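## Task

Move the tray from the staging bench onto the work bench. Its single tube goes into the blue rack when the cap's dot is orange, or into the green rack when the dot is white, and must be pushed fully down into its slot. The tube must never reach the floor, or the task fails. The tray's bottles have to finish upright inside the tray. The tray must finish resting on the work bench with nothing hanging past the edge. Either robot or both may be used. At the end, open the gripper and back away. A robot that topples or is left leaning fails the task. Anything held in place only by a robot at the end is not counted as done.

## Robot and tools

Robots. Two identical Hello Robot Stretch 3 units, r1 and r2, each a two-wheel differential base (0.33 m long, 0.34 m wide, passive caster at the rear) with a vertical lift mast and one telescoping arm that sticks out to the robot's RIGHT side. The arm cannot reach forward, so moving the gripper forward means driving the base. The base cannot drive sideways. Turning in place pivots about the point between the drive wheels, 0.05 m behind the front edge; with the arm in and wrist folded the sweep radius is 0.28 m, larger if the wrist is unfolded.

Frames. Base frame: origin on the floor between the drive wheels, x forward, y left, z up. hand_pose is reported in it, at the fingertip contact point. Odometry frame is where the base frame was at scene start; base_odometry counts wheel rotation, so slip looks like travel. Heading is positive to the left, range -3.142 to 3.142. Each robot reports only in its own frames; relative positions come only from images, lidar_m and the depth grids.

execute_actions(actions, cameras). actions is a list holding zero or one action. The action is an object keyed by "r1" and/or "r2"; each entry may have "base", "joints", "contact_limits". All parts start at once. base takes exactly one of: translate_m (metres, -1 to 1, an offset from where the base last reported itself, positive forward) or rotate_rad (radians, -3.2 to 3.2, an offset turn, positive counter-clockwise seen from above). joints is an object of absolute targets by name: lift_m 0 to 1.1 (arm height on mast); arm_m 0 to 0.52 (extension); wrist_yaw_rad -1.345 to 4.42 (0 along arm, positive toward robot front, 3.0 folded over base); wrist_pitch_rad -1.57 to 0.451 (0 level, negative tips fingers down); wrist_roll_rad -2.911 to 2.911 (0 fingers side by side); gripper_m -0.089 to 0.179 (larger is wider; actual fingertip gap is 0.007 to 0.025 smaller, zero below 0.007); head_pan_rad -3.953 to 1.73 (0 forward, positive left, -1.57 along the arm); head_tilt_rad -1.53 to 0.419 (negative down). contact_limits only accepts arm_m: a motor_effort percentage, 1 to 100, at which the arm motion halts with contact_stop (lower is gentler; too low halts immediately; capped at a reported maximum). cameras lists names among r1_head_camera, r1_nav_camera, r1_wrist_camera, r2_head_camera, r2_nav_camera, r2_wrist_camera, all; omitted/null/["all"] gives all, [] none. Empty actions just reports. Unknown keys or out-of-range values reject the entire call. Each action is capped at 15 s. Omitted joints or robots may keep pushing toward older targets.

wait(seconds 0 to 10) lets the scene run and reports like an empty action. zoom_image(camera, region [x0,y0,x1,y1] in pixels, at most 504x504) enlarges part of the latest full image. finished_scene(scene) ends the scene irreversibly and reports success.

Results. base_status / joint_status: done (reached; for the base, wheels turned the commanded amount even if slipping), off_target (resting short and maybe still pushing), contact_stop, time_out, torque_fault (old target dropped). Arm and lift stop on firm contact and go slack until re-commanded; a slack lift can sag under load or keep pressing. on_its_own covers uncommanded parts; its "held at" is the target, not the position. motor_effort is percent of maximum, positive toward larger joint values, peak in brackets; readings carry fixed bias and noise. lidar_m: 12 distances in metres, 30-degree sectors, 1st ahead going counter-clockwise (4th left, 7th behind, 10th right), plane 0.17 m above the floor, 0.15 to 12 m, blind to clear objects and table tops; own parts can hide sectors 5, 6, 9, 10. wrist_depth_mm (45 to 1000) and head_depth_mm (280 to 4000, sideways image) are 7x7 median depth grids; '-' means no value. base_tilt in degrees (forward/right positive, few-degree fixed bias). turned_by_wheels and turned_by_imu give turn since last result. If a call reports a stop, later calls in the same reply are skipped.

Speed. Base goes 0.30 m/s and 1.9 rad/s only with lift_m under 0.30, arm_m under 0.03 and wrist_yaw_rad over 2.54; otherwise 0.10 m/s and 0.63 rad/s.

Gripper. Close to a value below the object's width to hold; open at least 0.02 above the touch value to release. Readings do not confirm a grasp; check images. Re-squeeze by sending a different value.

Avoid. Fold/unfold the wrist only with lift_m 0.32 to 0.95, wrist_pitch_rad -0.4, roll near 0; once folded the lift may go to 0.25. With yaw below -0.4 keep pitch at -0.5 or lower. Arm pushes with the gripper above about 0.45 m can tip the robot; do not push again after a contact_stop. Do not drive while gripping or hooking something fixed. If snagged, reverse in small steps, unload the gripper, lower lift to about 0.2. Robots must never press against each other; touching bases is already near a hard press, and nothing reports contact. Robot travel differs up to 2.5 cm per metre, which strains a shared load. Wrist servos under sustained strain switch off for 10 s. Avoid drops, slams and hard pushes; the simulation runs while you think and occasional disturbances nudge loose objects.

Each tool is called after ">>>" in YAML: its name, and indented under it one key for each argument.

## Session

>>> execute_actions:
  actions: []

Scene clock: 0.00 s.
r1.base_odometry: x=+0.000 y=+0.000 heading=+0.000 (m, m, rad; r1's odometry frame)
r1.turned_by_wheels: +0.000 (rad since the last result)
r1.turned_by_imu: +0.000 (rad since the last result)
r1.base_tilt: forward=+0.0 right=-1.2 (deg)
r1.lidar_m: 1.35 4.48 1.65 2.19 2.08 1.49 2.51 1.55 0.87 0.73 0.73 0.82
r1.head_depth_mm: 1242 1239 1244 1241 1239 1250 1243 / 1541 1544 1553 1549 1557 1556 1547 / 1929 2021 2034 2047 2042 2054 1868 / 2038 2804 3007 3034 3066 2650 1958 / 2041 3329 - - - 2791 1941 / 2055 3289 - - - 2782 1950 / 2061 3291 - - - 2744 1935
r1.base_status: not commanded
r1.joint_positions: lift_m=+0.524 arm_m=+0.001 wrist_yaw_rad=+2.890 wrist_pitch_rad=-0.590 wrist_roll_rad=-0.012 gripper_m=+0.037 head_pan_rad=+0.014 head_tilt_rad=-0.010
r1.joint_status: not commanded
r1.motor_effort: left_wheel=+0 right_wheel=+0 lift_m=+24 arm_m=+0 wrist_yaw_rad=+0 wrist_pitch_rad=+6 wrist_roll_rad=+0 gripper_m=+0 head_pan_rad=+1 head_tilt_rad=+1 (%)
r1.hand_pose: x=+0.0286 y=+0.0473 z=+0.5000 quat_wxyz=(+0.289, +0.693, +0.121, +0.650) (m; r1's base frame)
r1.wrist_depth_mm: - - - - - - - / - - - - - - - / - - - - - - 999 / 867 - 893 885 862 881 858 / 773 761 - 774 802 775 752 / 670 677 - 670 669 667 692 / 613 614 - 608 605 601 605
r2.base_odometry: x=+0.000 y=+0.000 heading=+0.000 (m, m, rad; r2's odometry frame)
r2.turned_by_wheels: +0.000 (rad since the last result)
r2.turned_by_imu: +0.000 (rad since the last result)
r2.base_tilt: forward=+0.1 right=-0.1 (deg)
r2.lidar_m: 1.60 0.88 0.75 0.75 0.85 1.41 4.10 1.53 1.42 3.11 1.72 2.44
r2.head_depth_mm: 2025 3144 - - - 3334 2227 / 2039 3113 - - - 3321 2256 / 2029 3041 - - - 3332 2257 / 2015 2701 2795 2729 2690 2682 2279 / 1912 2004 1983 1975 1949 1947 1929 / 1599 1590 1574 1562 1548 1537 1523 / 1306 1298 1288 1280 1274 1262 1256
r2.base_status: not commanded
r2.joint_positions: lift_m=+0.551 arm_m=-0.003 wrist_yaw_rad=+2.889 wrist_pitch_rad=-0.494 wrist_roll_rad=+0.014 gripper_m=+0.037 head_pan_rad=-0.006 head_tilt_rad=-0.002
r2.joint_status: not commanded
r2.motor_effort: left_wheel=+0 right_wheel=+0 lift_m=+34 arm_m=-1 wrist_yaw_rad=+0 wrist_pitch_rad=+5 wrist_roll_rad=+0 gripper_m=+0 head_pan_rad=+0 head_tilt_rad=+2 (%)
r2.hand_pose: x=+0.0323 y=+0.0650 z=+0.5468 quat_wxyz=(+0.259, +0.706, +0.084, +0.654) (m; r2's base frame)
r2.wrist_depth_mm: - 704 706 705 726 720 724 / 781 777 780 803 788 786 810 / 864 - 854 882 900 881 876 / 960 - 964 980 972 958 961 / - - 986 961 922 828 790 / 921 857 - 761 - 728 689 / 766 760 714 686 653 620 602
pictures: r1_head_camera (sideways: a quarter turn clockwise sets it upright), r1_nav_camera (sideways: a quarter turn counterclockwise sets it upright), r1_wrist_camera, r2_head_camera (sideways: a quarter turn clockwise sets it upright), r2_nav_camera (sideways: a quarter turn counterclockwise sets it upright), r2_wrist_camera
Images, in order (width x height): r1_head_camera 896x504, r1_nav_camera 672x504, r1_wrist_camera 644x364, r2_head_camera 896x504, r2_nav_camera 672x504, r2_wrist_camera 644x364.

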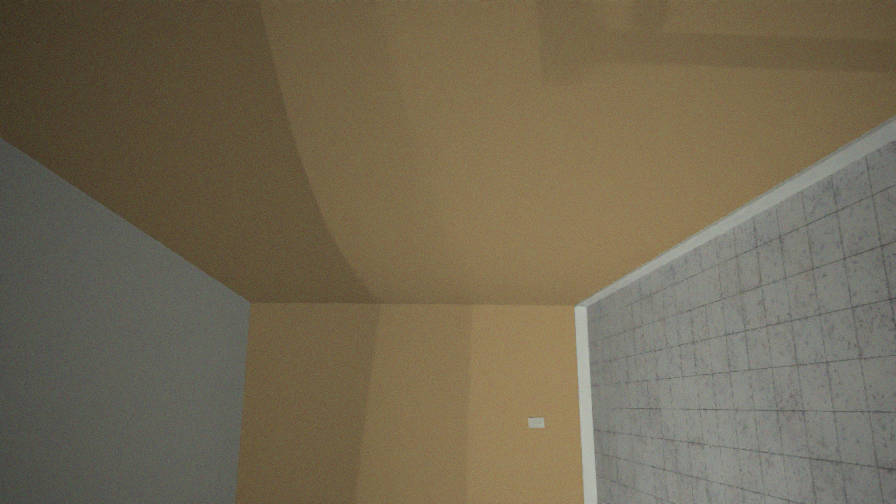

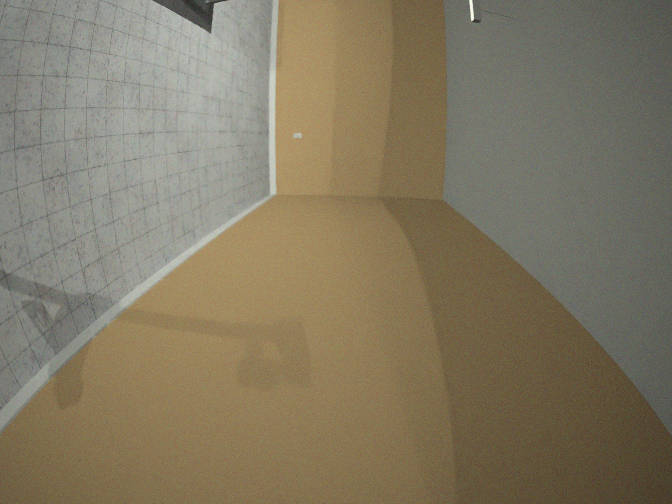

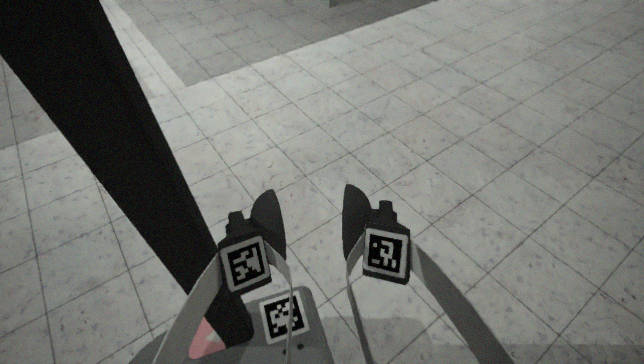

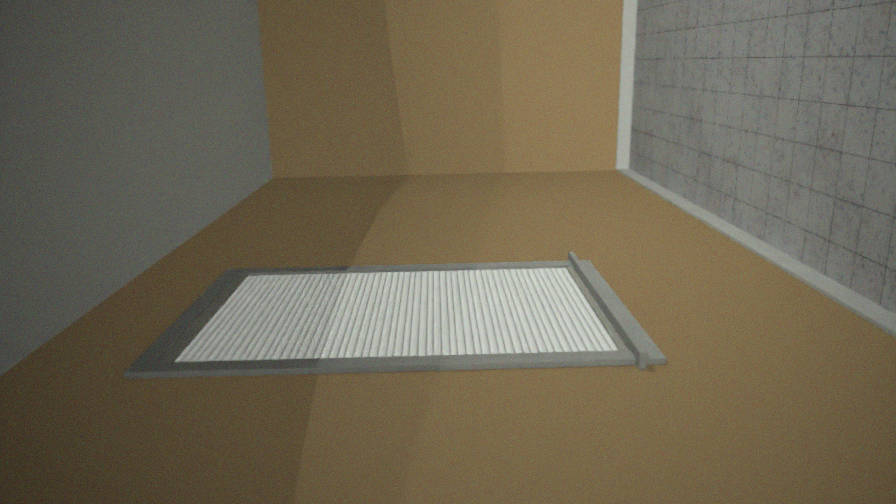

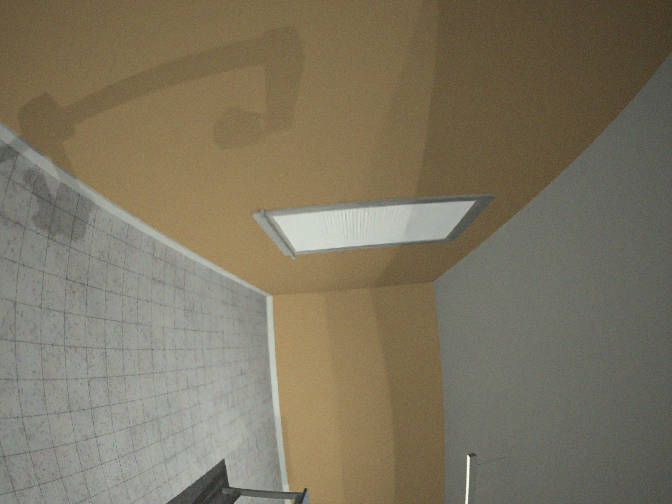

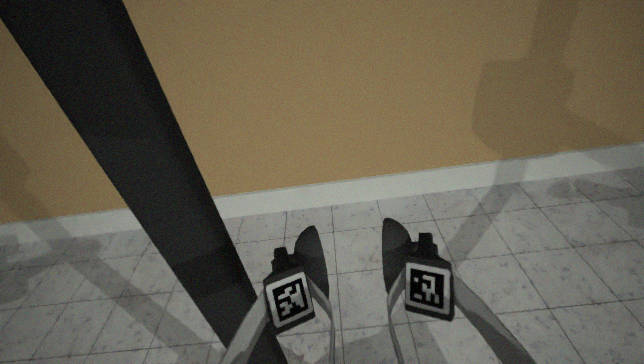

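>>> execute_actions:
  actions:
    - {"r1":{"joints":{"head_pan_rad":1.5,"head_tilt_rad":-0.4}},"r2":{"joints":{"head_pan_rad":-1.9,"head_tilt_rad":-0.4}}}
  cameras: ["r1_head_camera","r1_nav_camera","r2_head_camera","r2_nav_camera"]

Scene clock: 1.97 s.
r1.base_odometry: x=+0.000 y=+0.000 heading=+0.000 (m, m, rad; r1's odometry frame)
r1.turned_by_wheels: +0.000 (rad since the last result)
r1.turned_by_imu: +0.000 (rad since the last result)
r1.base_tilt: forward=+0.0 right=-1.1 (deg)
r1.lidar_m: 1.35 4.50 1.65 2.19 2.08 1.49 2.51 1.55 0.87 0.73 0.73 0.82
r1.head_depth_mm: - - 1948 2560 2009 1624 1309 / 3934 - 2184 3002 2009 1623 1315 / 3805 - - 2852 2119 1625 1316 / 3704 3929 - 3060 2106 1619 1321 / 3515 3818 - 3067 2137 1628 1324 / 3422 3739 3994 3051 2116 1646 1329 / 3287 3569 3858 3057 2135 1644 1359
r1.base_status: not commanded
r1.joint_positions: lift_m=+0.524 arm_m=+0.001 wrist_yaw_rad=+2.890 wrist_pitch_rad=-0.590 wrist_roll_rad=-0.012 gripper_m=+0.037 head_pan_rad=+1.493 head_tilt_rad=-0.395
r1.joint_status: all done
r1.motor_effort: left_wheel=+0(0) right_wheel=+0(0) lift_m=+24(24) arm_m=+0(0) wrist_yaw_rad=+0(0) wrist_pitch_rad=+6(6) wrist_roll_rad=+0(0) gripper_m=-1(0) head_pan_rad=+4(45) head_tilt_rad=-1(18) (%)
r1.hand_pose: x=+0.0286 y=+0.0473 z=+0.5000 quat_wxyz=(+0.289, +0.693, +0.121, +0.650) (m; r1's base frame)
r1.wrist_depth_mm: - - - - - - - / - - - - - - - / - - - - - - - / 873 - 869 865 866 860 880 / 763 769 - 763 803 766 768 / 695 687 - 694 662 683 685 / 635 621 - 617 618 614 622
r2.base_odometry: x=+0.000 y=+0.000 heading=+0.000 (m, m, rad; r2's odometry frame)
r2.turned_by_wheels: +0.000 (rad since the last result)
r2.turned_by_imu: +0.000 (rad since the last result)
r2.base_tilt: forward=+0.2 right=-0.4 (deg)
r2.lidar_m: 1.60 0.88 0.75 0.75 0.85 1.41 4.09 1.53 1.42 3.15 1.72 2.45
r2.head_depth_mm: 3515 3845 - 2869 2134 1661 1392 / 3539 3782 - 3076 2244 1725 1404 / 3525 3780 - 3216 2279 1734 1414 / 3479 3724 - 3325 2286 1753 1420 / 3466 3707 3919 3296 2298 1771 1435 / 3445 3707 3920 3380 2324 1776 1433 / 3418 3674 3973 3408 2332 1783 1440
r2.base_status: not commanded
r2.joint_positions: lift_m=+0.551 arm_m=-0.003 wrist_yaw_rad=+2.889 wrist_pitch_rad=-0.494 wrist_roll_rad=+0.014 gripper_m=+0.037 head_pan_rad=-1.893 head_tilt_rad=-0.395
r2.joint_status: all done
r2.motor_effort: left_wheel=+0(0) right_wheel=+0(0) lift_m=+34(34) arm_m=-1(1) wrist_yaw_rad=-1(0) wrist_pitch_rad=+5(5) wrist_roll_rad=+0(0) gripper_m=+0(0) head_pan_rad=-5(54) head_tilt_rad=-2(21) (%)
r2.hand_pose: x=+0.0323 y=+0.0650 z=+0.5468 quat_wxyz=(+0.259, +0.706, +0.084, +0.654) (m; r2's base frame)
r2.wrist_depth_mm: - 710 681 708 718 723 740 / 785 766 767 800 781 814 796 / 854 - 852 869 877 898 891 / 944 - 964 983 977 988 946 / - - 991 956 932 835 802 / 903 870 - 791 - 728 710 / 767 735 721 655 654 621 607
pictures: r1_head_camera (sideways: a quarter turn clockwise sets it upright), r1_nav_camera (sideways: a quarter turn counterclockwise sets it upright), r2_head_camera (sideways: a quarter turn clockwise sets it upright), r2_nav_camera (sideways: a quarter turn counterclockwise sets it upright)
camera_calibration (this result's frames):
r1_head_camera: T_world_to_cam=[[-0.0211277, -0.450658, -0.892447, 1.18579], [-0.99928, 0.0376422, 0.00464872, 0.00250055], [0.0314987, 0.891903, -0.451129, 0.546905], [0, 0, 0, 1]] pos_world=[0.010325, 0.0465052, 1.30497]
r1_nav_camera: T_world_to_cam=[[-0.0114016, 0.451359, 0.89227, -1.12241], [0.995296, -0.0807284, 0.0535549, -0.0231912], [0.096204, 0.888683, -0.448315, 0.538487], [0, 0, 0, 1]] pos_world=[-0.0415198, 0.0261921, 1.24414]
r2_head_camera: T_world_to_cam=[[0.140674, 0.368166, -0.919056, 1.21337], [0.961878, -0.270715, 0.0387827, -0.0465503], [-0.234524, -0.889476, -0.392214, 0.468055], [0, 0, 0, 1]] pos_world=[-0.0161446, -0.0430007, 1.30054]
r2_nav_camera: T_world_to_cam=[[-0.202649, -0.399478, 0.894064, -1.11625], [-0.944136, 0.322009, -0.0701208, 0.144148], [-0.259885, -0.858328, -0.442417, 0.529445], [0, 0, 0, 1]] pos_world=[0.0474837, -0.0378976, 1.24234]
Images, in order (width x height): r1_head_camera 896x504, r1_nav_camera 672x504, r2_head_camera 896x504, r2_nav_camera 672x504.

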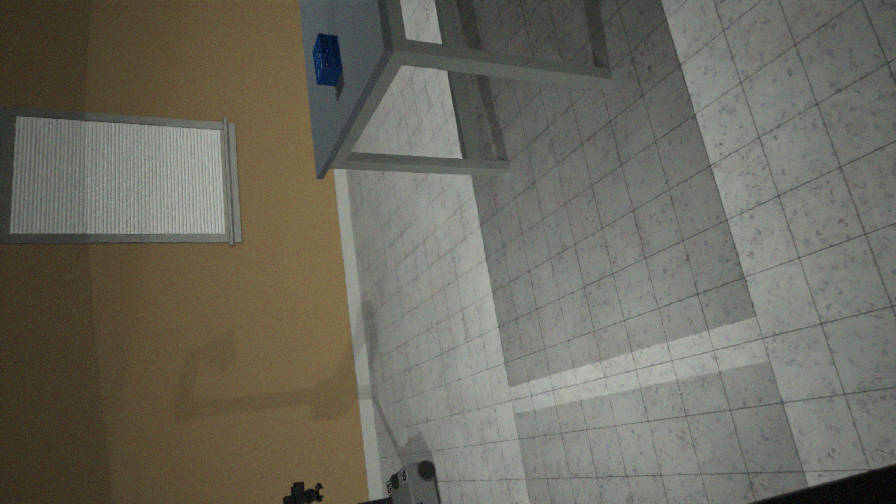

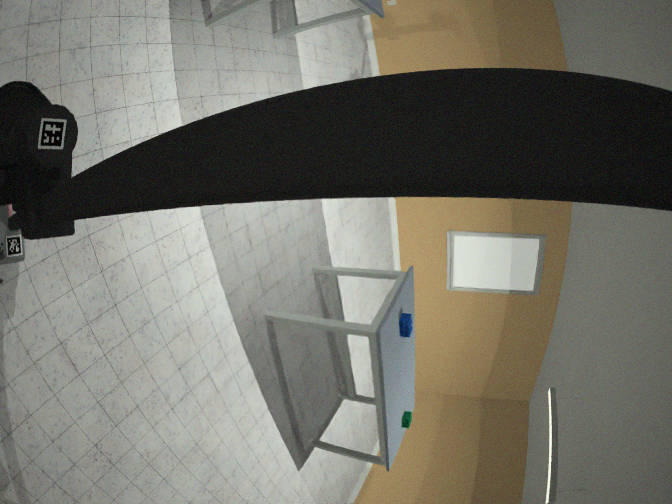

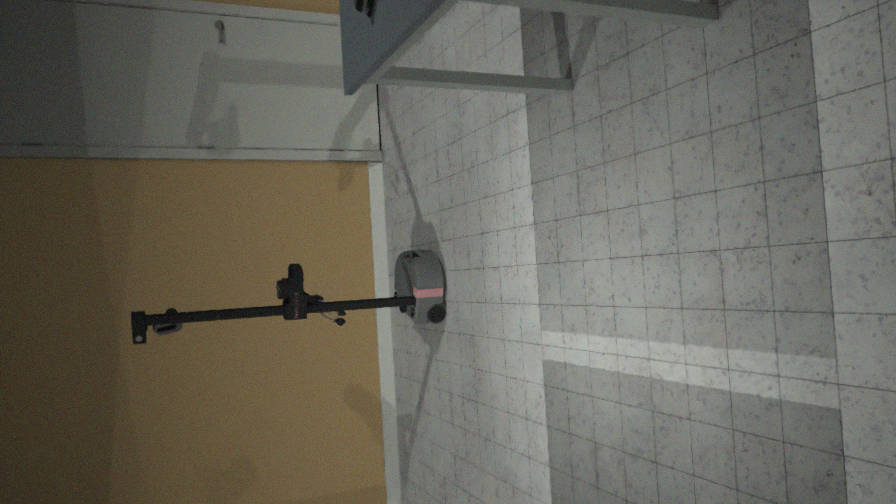

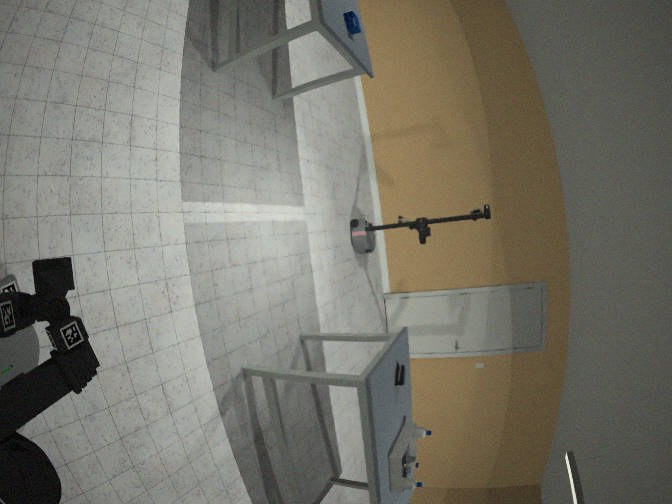

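>>> execute_actions:
  actions:
    - {"r1":{"base":{"rotate_rad":-2.83},"joints":{"lift_m":0.27,"wrist_pitch_rad":-0.4,"head_pan_rad":-1.0,"head_tilt_rad":-0.4}},"r2":{"base":{"rotate_rad":-0.225},"joints":{"lift_m":0.27,"wrist_pitch_rad":-0.4,"head_pan_rad":-2.2,"head_tilt_rad":-0.4}}}
  cameras: ["r1_head_camera","r2_head_camera"]

Scene clock: 7.20 s.
r1.base_odometry: x=+0.000 y=+0.000 heading=-2.830 (m, m, rad; r1's odometry frame)
r1.turned_by_wheels: -2.830 (rad since the last result)
r1.turned_by_imu: -2.828 (rad since the last result)
r1.base_tilt: forward=+0.1 right=-1.3 (deg)
r1.lidar_m: 2.59 1.01 0.75 0.73 0.76 1.06 3.15 2.70 1.65 3.24 1.49 2.52
r1.head_depth_mm: 3529 3792 3994 2820 2113 1625 1317 / 3874 - 3997 2832 2120 1627 1324 / - - 2201 2530 1936 1621 1315 / - - 2112 2737 2114 1632 1322 / - - 2001 2983 2114 1623 1325 / - - 2486 3084 2144 1622 1317 / - - - 2855 2129 1633 1328
r1.base_status: done
r1.joint_positions: lift_m=+0.270 arm_m=+0.001 wrist_yaw_rad=+2.890 wrist_pitch_rad=-0.420 wrist_roll_rad=-0.012 gripper_m=+0.037 head_pan_rad=-0.993 head_tilt_rad=-0.395
r1.joint_status: all done
r1.motor_effort: left_wheel=+3(15) right_wheel=-4(11) lift_m=+17(20) arm_m=+0(0) wrist_yaw_rad=+1(1) wrist_pitch_rad=+9(10) wrist_roll_rad=+0(0) gripper_m=+0(0) head_pan_rad=-3(44) head_tilt_rad=-1(1) (%)
r1.hand_pose: x=+0.0347 y=+0.0711 z=+0.2827 quat_wxyz=(+0.233, +0.700, +0.061, +0.672) (m; r1's base frame)
r1.wrist_depth_mm: - 656 712 781 850 915 987 / - 721 773 845 910 963 - / 706 782 809 844 816 802 795 / 670 - 666 655 660 639 635 / 556 - 567 545 565 542 529 / 477 - - 466 455 465 458 / - - - 407 405 404 403
r2.base_odometry: x=+0.000 y=+0.000 heading=-0.225 (m, m, rad; r2's odometry frame)
r2.turned_by_wheels: -0.225 (rad since the last result)
r2.turned_by_imu: -0.228 (rad since the last result)
r2.base_tilt: forward=+0.1 right=-0.3 (deg)
r2.lidar_m: 2.88 1.06 0.77 0.75 0.78 1.06 2.94 1.83 1.42 3.26 1.72 1.84
r2.head_depth_mm: - - 2324 3192 2206 1731 1394 / - - 1989 2953 2148 1731 1406 / - - 2108 2893 2187 1745 1409 / - - 2188 2789 2302 1750 1419 / 3937 - - 1572 2120 1744 1421 / 3761 3915 - 2127 2258 1776 1430 / 3516 3684 3914 3413 2361 1773 1434
r2.base_status: done
r2.joint_positions: lift_m=+0.271 arm_m=-0.003 wrist_yaw_rad=+2.889 wrist_pitch_rad=-0.419 wrist_roll_rad=+0.014 gripper_m=+0.037 head_pan_rad=-2.193 head_tilt_rad=-0.395
r2.joint_status: all done
r2.motor_effort: left_wheel=+3(7) right_wheel=-3(5) lift_m=+15(29) arm_m=-1(0) wrist_yaw_rad=+0(0) wrist_pitch_rad=+7(8) wrist_roll_rad=+0(1) gripper_m=+1(1) head_pan_rad=-5(33) head_tilt_rad=-1(2) (%)
r2.hand_pose: x=+0.0348 y=+0.0748 z=+0.2831 quat_wxyz=(+0.234, +0.709, +0.057, +0.663) (m; r2's base frame)
r2.wrist_depth_mm: - 651 681 723 787 839 915 / 653 699 732 777 838 954 966 / 692 - 806 851 886 843 774 / 761 - 795 772 727 663 618 / 720 682 641 620 593 534 510 / 580 552 - 509 - 460 431 / 489 485 - - 412 386 374
pictures: r1_head_camera (sideways: a quarter turn clockwise sets it upright), r2_head_camera (sideways: a quarter turn clockwise sets it upright)
camera_calibration (this result's frames):
r1_head_camera: T_world_to_cam=[[-0.258277, 0.370553, -0.892179, 1.18689], [0.815064, 0.579353, 0.00467268, -0.00859817], [0.518618, -0.725976, -0.451658, 0.544622], [0, 0, 0, 1]] pos_world=[0.031103, -0.0394411, 1.30494]
r2_head_camera: T_world_to_cam=[[0.243429, 0.310347, -0.918927, 1.21258], [0.8388, -0.543055, 0.0387983, -0.0458198], [-0.486987, -0.780241, -0.392514, 0.469986], [0, 0, 0, 1]] pos_world=[-0.0278652, -0.0344993, 1.30052]
Images, in order (width x height): r1_head_camera 896x504, r2_head_camera 896x504.

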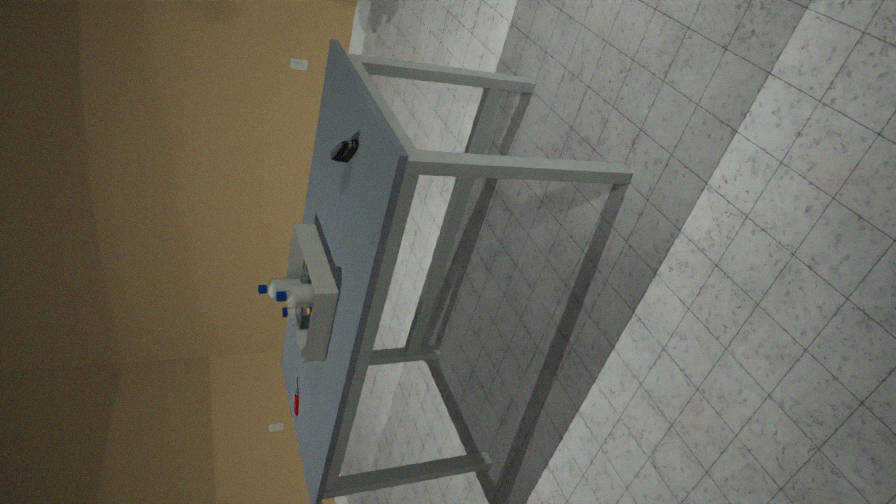

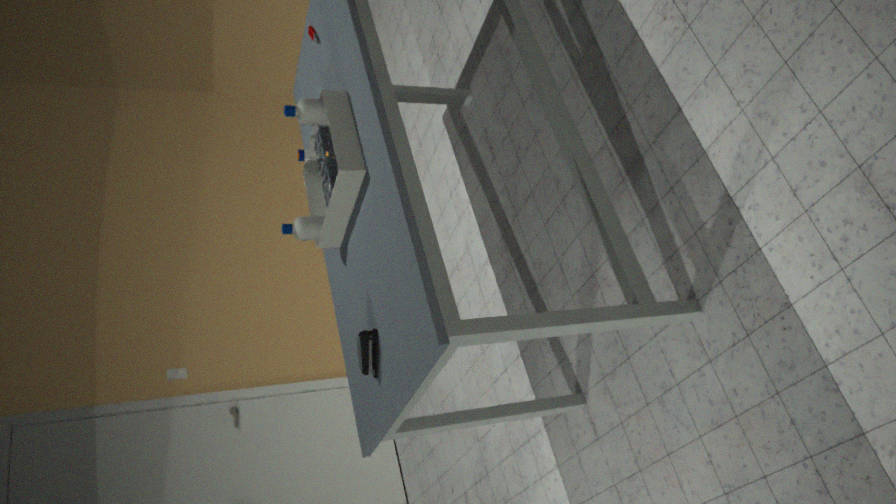

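>>> execute_actions:
  actions:
    - {"r1":{"base":{"rotate_rad":-0.643}},"r2":{"base":{"rotate_rad":0.627}}}
  cameras: []

>>> execute_actions:
  actions:
    - {"r1":{"base":{"translate_m":1}},"r2":{"base":{"translate_m":-1}}}
  cameras: []

>>> execute_actions:
  actions:
    - {"r1":{"base":{"translate_m":0.7}},"r2":{"base":{"translate_m":-0.654}}}
  cameras: []

>>> execute_actions:
  actions:
    - {"r1":{"base":{"rotate_rad":0.618},"joints":{"lift_m":0.55,"head_pan_rad":-1.57,"head_tilt_rad":-0.9}},"r2":{"base":{"rotate_rad":-0.627},"joints":{"lift_m":0.55,"head_pan_rad":-1.57,"head_tilt_rad":-0.9}}}
  cameras: ["r1_head_camera","r2_head_camera"]

Scene clock: 12.73 s.
r1.base_odometry: x=+0.000 y=+0.000 heading=+2.810 (m, m, rad; r1's odometry frame)
r1.turned_by_wheels: -0.643 (rad since the last result)
r1.turned_by_imu: -0.643 (rad since the last result)
r1.base_tilt: forward=+0.0 right=-1.2 (deg)
r1.lidar_m: 2.52 4.21 1.11 0.78 0.73 0.74 0.95 2.11 2.76 1.65 3.35 1.49
r1.head_depth_mm: 3438 3662 - 3063 2098 1608 1318 / 3460 3725 - 3061 2110 1631 1320 / 3439 3744 3976 2983 2126 1615 1320 / 3532 3728 - 3028 2117 1620 1327 / 3513 3784 - 3055 2132 1636 1330 / 3474 3753 - 3067 2151 1635 1326 / 3536 3724 - 2885 2133 1646 1331
r1.base_status: done
r1.joint_positions: lift_m=+0.270 arm_m=+0.001 wrist_yaw_rad=+2.890 wrist_pitch_rad=-0.419 wrist_roll_rad=-0.012 gripper_m=+0.037 head_pan_rad=-0.993 head_tilt_rad=-0.396
r1.joint_status: not commanded
r1.motor_effort: left_wheel=+4(12) right_wheel=-4(12) lift_m=+16(17) arm_m=+0(0) wrist_yaw_rad=+0(1) wrist_pitch_rad=+9(9) wrist_roll_rad=+0(0) gripper_m=+0(0) head_pan_rad=-3(3) head_tilt_rad=-2(1) (%)
r1.hand_pose: x=+0.0347 y=+0.0711 z=+0.2827 quat_wxyz=(+0.233, +0.700, +0.061, +0.672) (m; r1's base frame)
r1.wrist_depth_mm: - 715 914 - - - - / - 798 919 - - - - / - 799 840 819 821 822 792 / 640 - 666 657 640 628 645 / 557 - 551 554 562 545 534 / 477 - - 467 452 461 460 / - - - 409 404 405 401
r2.base_odometry: x=+0.000 y=+0.000 heading=+0.402 (m, m, rad; r2's odometry frame)
r2.turned_by_wheels: +0.627 (rad since the last result)
r2.turned_by_imu: +0.630 (rad since the last result)
r2.base_tilt: forward=+0.2 right=-0.1 (deg)
r2.lidar_m: 0.96 0.76 0.74 0.80 1.18 4.09 1.68 1.42 3.25 1.72 2.05 2.11
r2.head_depth_mm: 3490 3674 3967 3047 2167 1715 1392 / 3467 3671 - 3206 2251 1715 1397 / 3463 3761 3951 3215 2281 1729 1417 / 3502 3644 3873 3271 2299 1745 1415 / 3491 3750 - 3317 2304 1762 1421 / 3487 3778 - 3362 2306 1770 1439 / 3511 3802 - 3440 2351 1787 1440
r2.base_status: done
r2.joint_positions: lift_m=+0.271 arm_m=-0.003 wrist_yaw_rad=+2.889 wrist_pitch_rad=-0.419 wrist_roll_rad=+0.014 gripper_m=+0.037 head_pan_rad=-2.193 head_tilt_rad=-0.396
r2.joint_status: not commanded
r2.motor_effort: left_wheel=-3(9) right_wheel=+3(7) lift_m=+15(15) arm_m=-1(1) wrist_yaw_rad=+0(0) wrist_pitch_rad=+7(7) wrist_roll_rad=-1(0) gripper_m=-1(0) head_pan_rad=-5(5) head_tilt_rad=-2(1) (%)
r2.hand_pose: x=+0.0348 y=+0.0748 z=+0.2831 quat_wxyz=(+0.234, +0.709, +0.057, +0.663) (m; r2's base frame)
r2.wrist_depth_mm: - 926 842 759 668 621 578 / - - 954 819 722 678 624 / - - - 917 828 722 653 / - - 824 774 727 652 616 / 737 694 629 614 590 544 510 / 583 553 - 501 - 448 428 / 485 478 - - 411 394 380
pictures: none
No camera images: the call's "cameras" was empty. Leave "cameras" out to get every camera's image.

Scene clock: 17.73 s.
r1.base_odometry: x=-0.946 y=+0.325 heading=+2.811 (m, m, rad; r1's odometry frame)
r1.turned_by_wheels: +0.000 (rad since the last result)
r1.turned_by_imu: +0.005 (rad since the last result)
r1.base_tilt: forward=+0.1 right=-1.2 (deg)
r1.lidar_m: 1.52 3.40 2.02 1.37 1.30 1.32 1.71 3.81 1.97 3.67 0.73 1.40
r1.head_depth_mm: 2918 3194 3489 3006 2100 1621 1316 / 2916 3183 3466 3064 2124 1621 1322 / 2944 3203 3552 1420 914 1517 1282 / 2976 3174 3471 1248 911 1629 1325 / 2911 3144 3482 1255 919 1630 1318 / 2982 3278 3530 1264 918 1632 1324 / 2946 3230 3508 1249 919 1630 1323
r1.base_status: done
r1.joint_positions: lift_m=+0.270 arm_m=+0.001 wrist_yaw_rad=+2.890 wrist_pitch_rad=-0.419 wrist_roll_rad=-0.012 gripper_m=+0.037 head_pan_rad=-0.993 head_tilt_rad=-0.396
r1.joint_status: not commanded
r1.motor_effort: left_wheel=+3(13) right_wheel=-3(9) lift_m=+16(17) arm_m=+0(0) wrist_yaw_rad=+1(1) wrist_pitch_rad=+9(9) wrist_roll_rad=+0(0) gripper_m=+0(1) head_pan_rad=-3(3) head_tilt_rad=-1(1) (%)
r1.hand_pose: x=+0.0347 y=+0.0712 z=+0.2829 quat_wxyz=(+0.233, +0.700, +0.060, +0.672) (m; r1's base frame)
r1.wrist_depth_mm: - - - - - - - / - - - - - - - / 785 849 853 821 811 809 806 / 687 - 660 653 645 657 641 / 561 - 559 557 557 537 529 / 473 - - 464 450 462 463 / - - - 407 408 406 402
r2.base_odometry: x=-0.920 y=-0.391 heading=+0.402 (m, m, rad; r2's odometry frame)
r2.turned_by_wheels: +0.000 (rad since the last result)
r2.turned_by_imu: +0.002 (rad since the last result)
r2.base_tilt: forward=+0.1 right=-0.1 (deg)
r2.lidar_m: 1.71 1.35 1.33 1.42 2.12 3.30 0.91 0.72 0.71 3.68 2.07 3.76
r2.head_depth_mm: 2923 3106 3362 1317 923 1565 1399 / 2925 3134 3332 1333 932 1571 1402 / 2944 3148 3444 1350 939 1575 1413 / 2942 3134 3419 1357 945 1587 1411 / 3032 3209 3427 1476 956 891 1011 / 3005 3226 3454 3375 2328 1667 1434 / 3024 3188 3523 3391 2315 1792 1431
r2.base_status: done
r2.joint_positions: lift_m=+0.271 arm_m=-0.003 wrist_yaw_rad=+2.889 wrist_pitch_rad=-0.418 wrist_roll_rad=+0.014 gripper_m=+0.037 head_pan_rad=-2.193 head_tilt_rad=-0.396
r2.joint_status: not commanded
r2.motor_effort: left_wheel=-3(12) right_wheel=+2(7) lift_m=+15(16) arm_m=+0(0) wrist_yaw_rad=-1(0) wrist_pitch_rad=+6(6) wrist_roll_rad=+0(1) gripper_m=+0(0) head_pan_rad=-4(5) head_tilt_rad=-2(2) (%)
r2.hand_pose: x=+0.0348 y=+0.0749 z=+0.2833 quat_wxyz=(+0.234, +0.709, +0.057, +0.663) (m; r2's base frame)
r2.wrist_depth_mm: - - - - - - - / - - - - - - - / - - - - 936 841 777 / - - 821 752 713 662 608 / 739 691 634 617 578 540 508 / 572 544 - 514 - 461 433 / 487 483 - - 410 386 380
pictures: none
No camera images: the call's "cameras" was empty. Leave "cameras" out to get every camera's image.

Scene clock: 21.77 s.
r1.base_odometry: x=-1.608 y=+0.552 heading=+2.811 (m, m, rad; r1's odometry frame)
r1.turned_by_wheels: +0.000 (rad since the last result)
r1.turned_by_imu: +0.003 (rad since the last result)
r1.base_tilt: forward=+0.0 right=-1.1 (deg)
r1.lidar_m: 0.83 2.84 2.63 1.80 1.68 1.70 2.23 2.42 0.71 1.04 0.98 1.00
r1.head_depth_mm: 2580 2823 3049 3021 871 670 544 / 2604 2826 3087 3036 872 672 546 / 2589 2801 3126 3014 774 630 545 / 2592 2813 3076 3032 829 631 547 / 2556 2806 3030 1539 831 633 547 / 2623 2816 3093 3083 796 636 548 / 2643 2878 3043 3047 880 656 551
r1.base_status: done
r1.joint_positions: lift_m=+0.270 arm_m=+0.001 wrist_yaw_rad=+2.890 wrist_pitch_rad=-0.419 wrist_roll_rad=-0.012 gripper_m=+0.037 head_pan_rad=-0.993 head_tilt_rad=-0.396
r1.joint_status: not commanded
r1.motor_effort: left_wheel=+2(12) right_wheel=-3(8) lift_m=+16(16) arm_m=+0(0) wrist_yaw_rad=+0(1) wrist_pitch_rad=+9(9) wrist_roll_rad=+0(0) gripper_m=+0(0) head_pan_rad=-3(4) head_tilt_rad=-1(1) (%)
r1.hand_pose: x=+0.0347 y=+0.0712 z=+0.2829 quat_wxyz=(+0.233, +0.700, +0.060, +0.672) (m; r1's base frame)
r1.wrist_depth_mm: - - - - - - - / - - - - - - - / 795 841 843 820 823 807 813 / 684 - 668 655 655 636 639 / 550 - 556 541 558 542 535 / 477 - - 463 459 459 460 / - - - 406 407 405 405
r2.base_odometry: x=-1.522 y=-0.647 heading=+0.402 (m, m, rad; r2's odometry frame)
r2.turned_by_wheels: +0.000 (rad since the last result)
r2.turned_by_imu: +0.001 (rad since the last result)
r2.base_tilt: forward=+0.2 right=-0.2 (deg)
r2.lidar_m: 2.20 1.74 1.71 1.84 2.74 2.76 0.42 0.33 0.33 0.35 0.52 2.49
r2.head_depth_mm: 2586 2800 2966 3101 926 648 567 / 2602 2815 3028 3101 891 565 569 / 2591 2802 2983 3129 916 709 573 / 2573 1388 2974 3084 890 712 578 / 2626 2833 3036 3189 855 709 581 / 2669 2851 3079 3199 965 732 591 / 2660 2866 3120 3218 969 737 596
r2.base_status: done
r2.joint_positions: lift_m=+0.271 arm_m=-0.003 wrist_yaw_rad=+2.889 wrist_pitch_rad=-0.418 wrist_roll_rad=+0.014 gripper_m=+0.037 head_pan_rad=-2.193 head_tilt_rad=-0.396
r2.joint_status: not commanded
r2.motor_effort: left_wheel=-3(11) right_wheel=+2(6) lift_m=+16(15) arm_m=-1(1) wrist_yaw_rad=+0(0) wrist_pitch_rad=+6(6) wrist_roll_rad=-1(1) gripper_m=+0(0) head_pan_rad=-5(5) head_tilt_rad=-1(2) (%)
r2.hand_pose: x=+0.0349 y=+0.0749 z=+0.2833 quat_wxyz=(+0.234, +0.709, +0.057, +0.663) (m; r2's base frame)
r2.wrist_depth_mm: - - - - - - - / - - - - - - - / - - - - 922 859 764 / - - 828 756 708 666 631 / 743 705 641 595 586 547 510 / 589 553 - 507 - 461 430 / 490 478 - - 411 391 378
pictures: none
No camera images: the call's "cameras" was empty. Leave "cameras" out to get every camera's image.

Scene clock: 25.13 s.
r1.base_odometry: x=-1.608 y=+0.552 heading=-2.855 (m, m, rad; r1's odometry frame)
r1.turned_by_wheels: +0.618 (rad since the last result)
r1.turned_by_imu: +0.617 (rad since the last result)
r1.base_tilt: forward=+0.0 right=-1.2 (deg)
r1.lidar_m: 2.84 2.39 1.76 1.67 1.74 2.43 2.42 0.71 1.02 0.98 1.02 0.83
r1.head_depth_mm: 2630 900 742 632 1292 1227 1086 / 2669 908 730 637 1304 1257 - / 2683 854 643 641 1307 1255 - / 1275 885 754 644 1314 1272 1108 / 1222 792 760 648 1344 1236 1098 / 2738 934 725 654 1350 1235 1110 / 2762 945 777 653 1358 1245 1113
r1.base_status: done
r1.joint_positions: lift_m=+0.550 arm_m=+0.001 wrist_yaw_rad=+2.890 wrist_pitch_rad=-0.418 wrist_roll_rad=-0.012 gripper_m=+0.037 head_pan_rad=-1.563 head_tilt_rad=-0.889
r1.joint_status: all done
r1.motor_effort: left_wheel=-3(12) right_wheel=+4(13) lift_m=+31(31) arm_m=+0(0) wrist_yaw_rad=+0(0) wrist_pitch_rad=+8(8) wrist_roll_rad=+0(0) gripper_m=+0(0) head_pan_rad=-3(37) head_tilt_rad=-4(24) (%)
r1.hand_pose: x=+0.0347 y=+0.0712 z=+0.5622 quat_wxyz=(+0.233, +0.700, +0.060, +0.672) (m; r1's base frame)
r1.wrist_depth_mm: - - - - - - - / - - - - - - - / - - - - - - - / - - - - - - - / 956 - 969 951 990 924 910 / 824 796 775 800 776 787 800 / 709 707 701 699 693 692 681
r2.base_odometry: x=-1.522 y=-0.647 heading=-0.225 (m, m, rad; r2's odometry frame)
r2.turned_by_wheels: -0.627 (rad since the last result)
r2.turned_by_imu: -0.631 (rad since the last result)
r2.base_tilt: forward=+0.2 right=-0.3 (deg)
r2.lidar_m: 2.50 2.42 1.78 1.72 1.78 2.44 2.76 0.46 0.34 0.33 0.34 0.46
r2.head_depth_mm: 2700 915 739 635 574 1233 - / 2690 869 579 630 578 1253 - / 2747 874 738 631 582 1248 - / 2706 879 738 633 585 1282 1114 / 1246 792 745 638 588 1266 1138 / 2717 961 773 653 592 1270 1137 / 2792 975 795 674 596 1276 1138
r2.base_status: done
r2.joint_positions: lift_m=+0.549 arm_m=-0.003 wrist_yaw_rad=+2.889 wrist_pitch_rad=-0.418 wrist_roll_rad=+0.014 gripper_m=+0.037 head_pan_rad=-1.577 head_tilt_rad=-0.889
r2.joint_status: all done
r2.motor_effort: left_wheel=+3(9) right_wheel=-2(7) lift_m=+51(53) arm_m=+0(0) wrist_yaw_rad=+0(0) wrist_pitch_rad=+6(6) wrist_roll_rad=-1(0) gripper_m=-1(0) head_pan_rad=+4(50) head_tilt_rad=-3(28) (%)
r2.hand_pose: x=+0.0349 y=+0.0749 z=+0.5619 quat_wxyz=(+0.233, +0.709, +0.057, +0.663) (m; r2's base frame)
r2.wrist_depth_mm: - - - - - - - / - - - - - - - / - - - - - - - / - - - - - - - / - - - - 967 890 852 / - 905 - 819 - 769 735 / 811 790 728 707 688 658 643
pictures: r1_head_camera (sideways: a quarter turn clockwise sets it upright), r2_head_camera (sideways: a quarter turn clockwise sets it upright)
camera_calibration (this result's frames):
r1_head_camera: T_world_to_cam=[[-0.0205333, 0.820251, -0.571634, 0.767644], [0.99888, 0.0412054, 0.0232465, -0.0338914], [0.0426224, -0.570517, -0.820179, 1.02688], [0, 0, 0, 1]] pos_world=[0.00584746, -0.0424108, 1.28183]
r2_head_camera: T_world_to_cam=[[0.0218756, 0.782522, -0.622238, 0.827167], [0.998243, 0.0171854, 0.0567067, -0.0700759], [0.0550677, -0.622385, -0.780771, 0.971763], [0, 0, 0, 1]] pos_world=[-0.00165475, -0.041261, 1.27739]
Images, in order (width x height): r1_head_camera 896x504, r2_head_camera 896x504.

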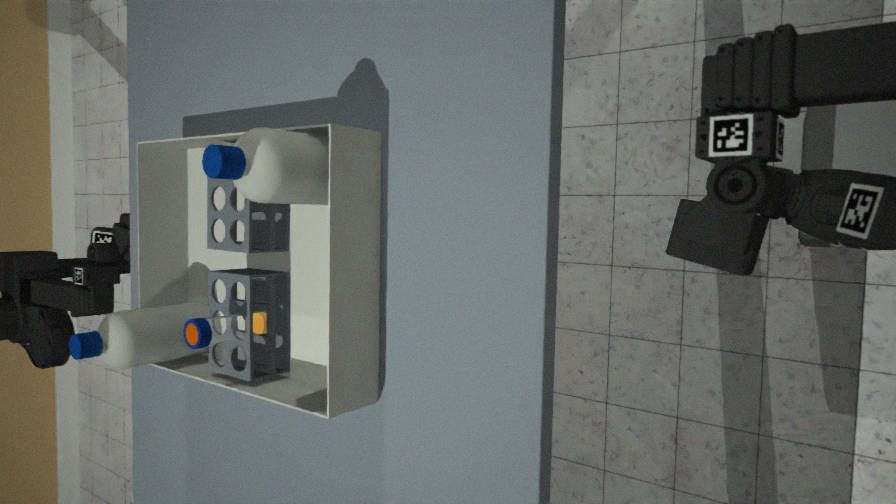

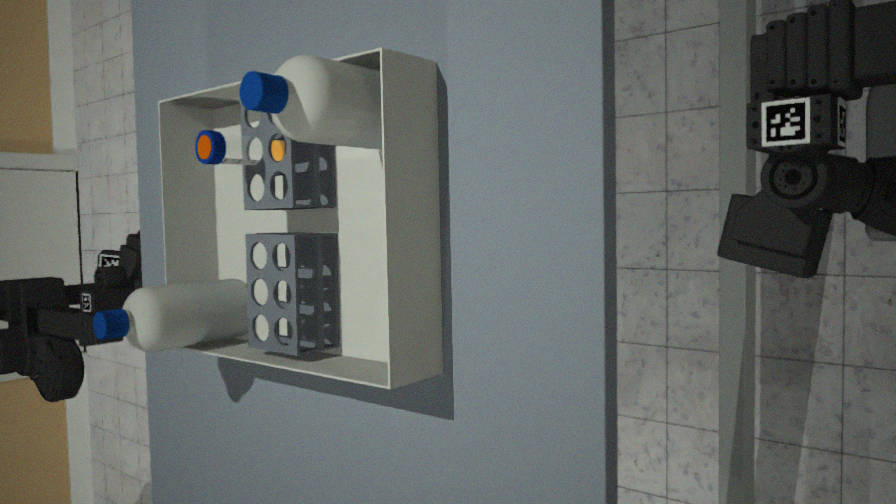

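>>> execute_actions:
  actions:
    - {"r1":{"base":{"rotate_rad":-0.007},"joints":{"lift_m":0.93}},"r2":{"joints":{"lift_m":0.93}}}
  cameras: []

>>> execute_actions:
  actions:
    - {"r1":{"joints":{"wrist_yaw_rad":1.57}},"r2":{"joints":{"wrist_yaw_rad":1.57}}}
  cameras: []

>>> execute_actions:
  actions:
    - {"r1":{"joints":{"lift_m":1.09,"wrist_pitch_rad":-1.5,"arm_m":0.05,"gripper_m":0.07}},"r2":{"joints":{"lift_m":1.09,"wrist_pitch_rad":-1.5,"arm_m":0.05,"gripper_m":0.07}}}
  cameras: ["r1_wrist_camera","r2_wrist_camera"]

Scene clock: 31.43 s.
r1.base_odometry: x=-1.608 y=+0.552 heading=-2.862 (m, m, rad; r1's odometry frame)
r1.turned_by_wheels: -0.007 (rad since the last result)
r1.turned_by_imu: -0.008 (rad since the last result)
r1.base_tilt: forward=+0.0 right=-1.1 (deg)
r1.lidar_m: 2.84 2.40 1.76 1.68 1.73 2.41 2.42 0.71 1.02 0.98 1.02 0.83
r1.head_depth_mm: 2658 897 764 - 1318 1212 1092 / 2682 904 730 - - 1216 - / 2702 858 644 - - - - / 2668 883 752 - 1339 1244 - / 2744 788 761 663 1340 1225 1105 / 2755 909 732 651 1352 1247 1111 / 2819 946 775 655 1362 1236 1112
r1.base_status: done
r1.joint_positions: lift_m=+0.930 arm_m=+0.001 wrist_yaw_rad=+2.890 wrist_pitch_rad=-0.418 wrist_roll_rad=-0.012 gripper_m=+0.037 head_pan_rad=-1.563 head_tilt_rad=-0.889
r1.joint_status: all done
r1.motor_effort: left_wheel=-3(4) right_wheel=+3(4) lift_m=+31(31) arm_m=+0(0) wrist_yaw_rad=+1(1) wrist_pitch_rad=+8(8) wrist_roll_rad=+0(0) gripper_m=+0(0) head_pan_rad=-3(4) head_tilt_rad=-4(3) (%)
r1.hand_pose: x=+0.0347 y=+0.0712 z=+0.9422 quat_wxyz=(+0.233, +0.700, +0.060, +0.672) (m; r1's base frame)
r1.wrist_depth_mm: - - - - - - - / - - - - - - - / - - - - - - - / - - - - - - - / - - - - - - - / - - - - - - - / - - - - - - -
r2.base_odometry: x=-1.522 y=-0.647 heading=-0.225 (m, m, rad; r2's odometry frame)
r2.turned_by_wheels: +0.000 (rad since the last result)
r2.turned_by_imu: -0.001 (rad since the last result)
r2.base_tilt: forward=+0.1 right=-0.2 (deg)
r2.lidar_m: 2.50 2.42 1.77 1.72 1.79 2.45 2.76 0.46 0.34 0.33 0.34 0.46
r2.head_depth_mm: 2697 917 776 - - 1238 1112 / 2703 869 580 - - 1242 - / 2709 875 739 630 - - - / 2770 879 740 623 - 1278 - / 2703 794 742 633 - 1259 1129 / 2769 961 772 655 593 1272 1138 / 2772 974 797 675 596 1279 1144
r2.base_status: not commanded
r2.joint_positions: lift_m=+0.929 arm_m=-0.003 wrist_yaw_rad=+2.889 wrist_pitch_rad=-0.418 wrist_roll_rad=+0.014 gripper_m=+0.037 head_pan_rad=-1.577 head_tilt_rad=-0.889
r2.joint_status: all done
r2.motor_effort: left_wheel=+3(3) right_wheel=-3(3) lift_m=+51(50) arm_m=-1(1) wrist_yaw_rad=+0(0) wrist_pitch_rad=+6(6) wrist_roll_rad=+0(0) gripper_m=+0(0) head_pan_rad=+4(4) head_tilt_rad=-4(3) (%)
r2.hand_pose: x=+0.0349 y=+0.0749 z=+0.9420 quat_wxyz=(+0.233, +0.709, +0.057, +0.663) (m; r2's base frame)
r2.wrist_depth_mm: - - - - - - - / - - - - - - - / - - - - - - - / - - - - - - - / - - - - - - - / - - - - - - - / - - - - - - 980
pictures: none
No camera images: the call's "cameras" was empty. Leave "cameras" out to get every camera's image.

Scene clock: 33.10 s.
r1.base_odometry: x=-1.608 y=+0.552 heading=-2.862 (m, m, rad; r1's odometry frame)
r1.turned_by_wheels: +0.000 (rad since the last result)
r1.turned_by_imu: +0.000 (rad since the last result)
r1.base_tilt: forward=+0.1 right=-1.1 (deg)
r1.lidar_m: 2.84 2.40 1.76 1.68 1.73 2.41 2.42 0.71 1.02 0.98 1.02 0.83
r1.head_depth_mm: 2648 898 761 - 1315 1205 1092 / 2660 906 728 - - 1218 1127 / 2696 855 642 - - 1212 1136 / 2630 884 752 645 588 1206 1120 / 2715 792 757 648 - 1203 1104 / 2762 909 734 668 - 1207 1107 / 2841 946 774 657 1333 1243 1111
r1.base_status: not commanded
r1.joint_positions: lift_m=+0.930 arm_m=+0.001 wrist_yaw_rad=+1.573 wrist_pitch_rad=-0.418 wrist_roll_rad=-0.012 gripper_m=+0.037 head_pan_rad=-1.563 head_tilt_rad=-0.889
r1.joint_status: all done
r1.motor_effort: left_wheel=-3(3) right_wheel=+3(3) lift_m=+31(30) arm_m=+0(0) wrist_yaw_rad=-3(2) wrist_pitch_rad=+8(8) wrist_roll_rad=+0(0) gripper_m=+0(0) head_pan_rad=-3(4) head_tilt_rad=-4(4) (%)
r1.hand_pose: x=+0.2030 y=-0.1457 z=+0.9422 quat_wxyz=(+0.595, +0.591, -0.381, +0.389) (m; r1's base frame)
r1.wrist_depth_mm: - - - - - - - / - - - - - 785 784 / - - - - 625 591 593 / - - - - 522 484 475 / - - - - - 399 396 / - - - - - 344 343 / - - - - - 305 300
r2.base_odometry: x=-1.522 y=-0.647 heading=-0.225 (m, m, rad; r2's odometry frame)
r2.turned_by_wheels: +0.000 (rad since the last result)
r2.turned_by_imu: +0.000 (rad since the last result)
r2.base_tilt: forward=+0.2 right=-0.2 (deg)
r2.lidar_m: 2.50 2.42 1.78 1.71 1.78 2.45 2.77 0.46 0.34 0.33 0.34 0.46
r2.head_depth_mm: 2699 914 775 - - 1236 1108 / 2690 869 579 - - 1184 1134 / 2737 873 739 - - 1124 1140 / 2733 879 741 632 590 1125 1126 / 2676 792 745 638 599 - 1131 / 2787 962 772 655 - - 1139 / 2776 973 795 674 - 1216 1142
r2.base_status: not commanded
r2.joint_positions: lift_m=+0.929 arm_m=-0.003 wrist_yaw_rad=+1.572 wrist_pitch_rad=-0.418 wrist_roll_rad=+0.014 gripper_m=+0.037 head_pan_rad=-1.577 head_tilt_rad=-0.889
r2.joint_status: all done
r2.motor_effort: left_wheel=+3(3) right_wheel=-3(2) lift_m=+52(51) arm_m=-1(0) wrist_yaw_rad=-2(2) wrist_pitch_rad=+6(6) wrist_roll_rad=+0(0) gripper_m=+1(0) head_pan_rad=+4(4) head_tilt_rad=-5(5) (%)
r2.hand_pose: x=+0.2030 y=-0.1421 z=+0.9420 quat_wxyz=(+0.590, +0.596, -0.389, +0.382) (m; r2's base frame)
r2.wrist_depth_mm: - - - - - - - / - - - - - - - / - - - - - 631 585 / - - - - - 497 462 / - - - - - 402 379 / - - - - - 341 319 / - - - - - 306 280
pictures: none
No camera images: the call's "cameras" was empty. Leave "cameras" out to get every camera's image.

Scene clock: 35.40 s.
r1.base_odometry: x=-1.608 y=+0.552 heading=-2.862 (m, m, rad; r1's odometry frame)
r1.turned_by_wheels: +0.000 (rad since the last result)
r1.turned_by_imu: +0.000 (rad since the last result)
r1.base_tilt: forward=+0.0 right=-1.2 (deg)
r1.lidar_m: 2.84 2.40 1.76 1.68 1.73 2.41 2.43 0.71 1.02 0.98 1.02 0.83
r1.head_depth_mm: - - - 620 1288 1206 1094 / - - - - 1297 1208 1123 / 2700 879 655 655 590 1210 1136 / 2642 901 - 643 1313 1224 1111 / 2694 796 - 647 1349 1236 1106 / 2753 907 733 653 1354 1235 1108 / 2772 949 775 657 1351 1234 1117
r1.base_status: not commanded
r1.joint_positions: lift_m=+1.090 arm_m=+0.050 wrist_yaw_rad=+1.572 wrist_pitch_rad=-1.496 wrist_roll_rad=-0.012 gripper_m=+0.070 head_pan_rad=-1.563 head_tilt_rad=-0.889
r1.joint_status: all done
r1.motor_effort: left_wheel=-2(3) right_wheel=+3(3) lift_m=+31(32) arm_m=+2(2) wrist_yaw_rad=-2(2) wrist_pitch_rad=-2(9) wrist_roll_rad=+0(0) gripper_m=+0(79) head_pan_rad=-3(3) head_tilt_rad=-3(3) (%)
r1.hand_pose: x=-0.0263 y=-0.1949 z=+0.9710 quat_wxyz=(+0.707, +0.706, -0.022, +0.031) (m; r1's base frame)
r1.wrist_depth_mm: - - - - 363 362 353 / - - - - 370 374 357 / - - - - 381 390 363 / - - - - 396 398 363 / - - - - - 412 426 / - - - - 421 425 432 / - - - - 431 439 452
r2.base_odometry: x=-1.522 y=-0.647 heading=-0.225 (m, m, rad; r2's odometry frame)
r2.turned_by_wheels: +0.000 (rad since the last result)
r2.turned_by_imu: +0.000 (rad since the last result)
r2.base_tilt: forward=+0.2 right=-0.1 (deg)
r2.lidar_m: 2.50 2.42 1.78 1.71 1.78 2.45 2.76 0.46 0.34 0.33 0.34 0.46
r2.head_depth_mm: - - - 633 574 1236 1108 / - - - - - 1180 1129 / - 889 731 630 572 1191 1140 / 2758 887 - 635 584 1259 1126 / 2698 782 - 645 589 1264 1135 / 2765 960 790 655 592 1272 1136 / 2761 975 797 675 597 1281 1141
r2.base_status: not commanded
r2.joint_positions: lift_m=+1.089 arm_m=+0.050 wrist_yaw_rad=+1.571 wrist_pitch_rad=-1.496 wrist_roll_rad=+0.014 gripper_m=+0.070 head_pan_rad=-1.577 head_tilt_rad=-0.889
r2.joint_status: all done
r2.motor_effort: left_wheel=+3(2) right_wheel=-2(3) lift_m=+52(52) arm_m=+2(2) wrist_yaw_rad=-2(2) wrist_pitch_rad=-1(6) wrist_roll_rad=+0(0) gripper_m=+1(82) head_pan_rad=+4(4) head_tilt_rad=-4(4) (%)
r2.hand_pose: x=-0.0263 y=-0.1949 z=+0.9707 quat_wxyz=(+0.707, +0.707, -0.031, +0.022) (m; r2's base frame)
r2.wrist_depth_mm: - - - - 352 346 314 / - - - - 358 352 324 / - - - - 368 358 334 / - - - - 925 362 335 / - - - - - 362 328 / - - - - - 370 350 / - - - - - 377 368
pictures: r1_wrist_camera, r2_wrist_camera
camera_calibration (this result's frames):
r1_wrist_camera: T_world_to_cam=[[-0.0139128, -0.996763, 0.079179, -0.282246], [-0.980323, 0.0291915, 0.195228, -0.192468], [-0.196907, -0.0749049, -0.977557, 1.09812], [0, 0, 0, 1]] pos_world=[0.0236209, -0.193459, 1.1334]
r2_wrist_camera: T_world_to_cam=[[-0.0867386, -0.994742, -0.0544506, -0.131523], [-0.993704, 0.0824988, 0.0758029, -0.0398273], [-0.0709122, 0.0606829, -0.995635, 1.13877], [0, 0, 0, 1]] pos_world=[0.0297682, -0.19665, 1.12966]
Images, in order (width x height): r1_wrist_camera 644x364, r2_wrist_camera 644x364.

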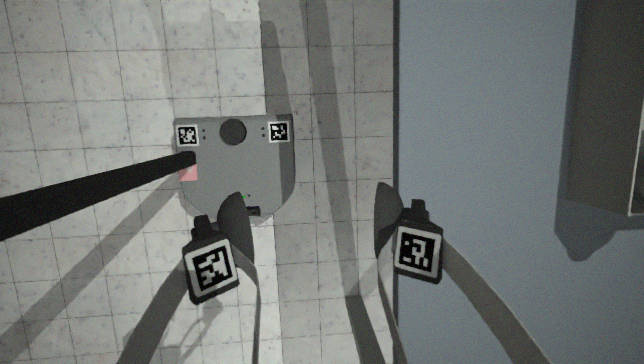

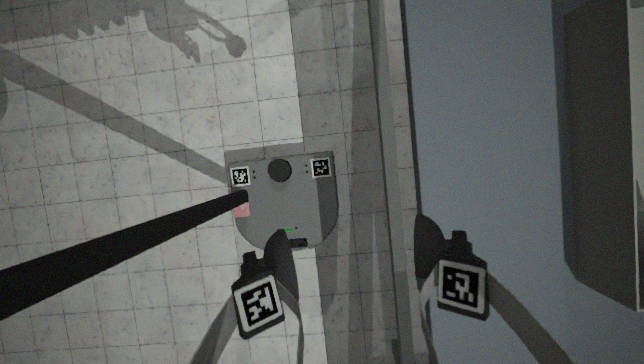

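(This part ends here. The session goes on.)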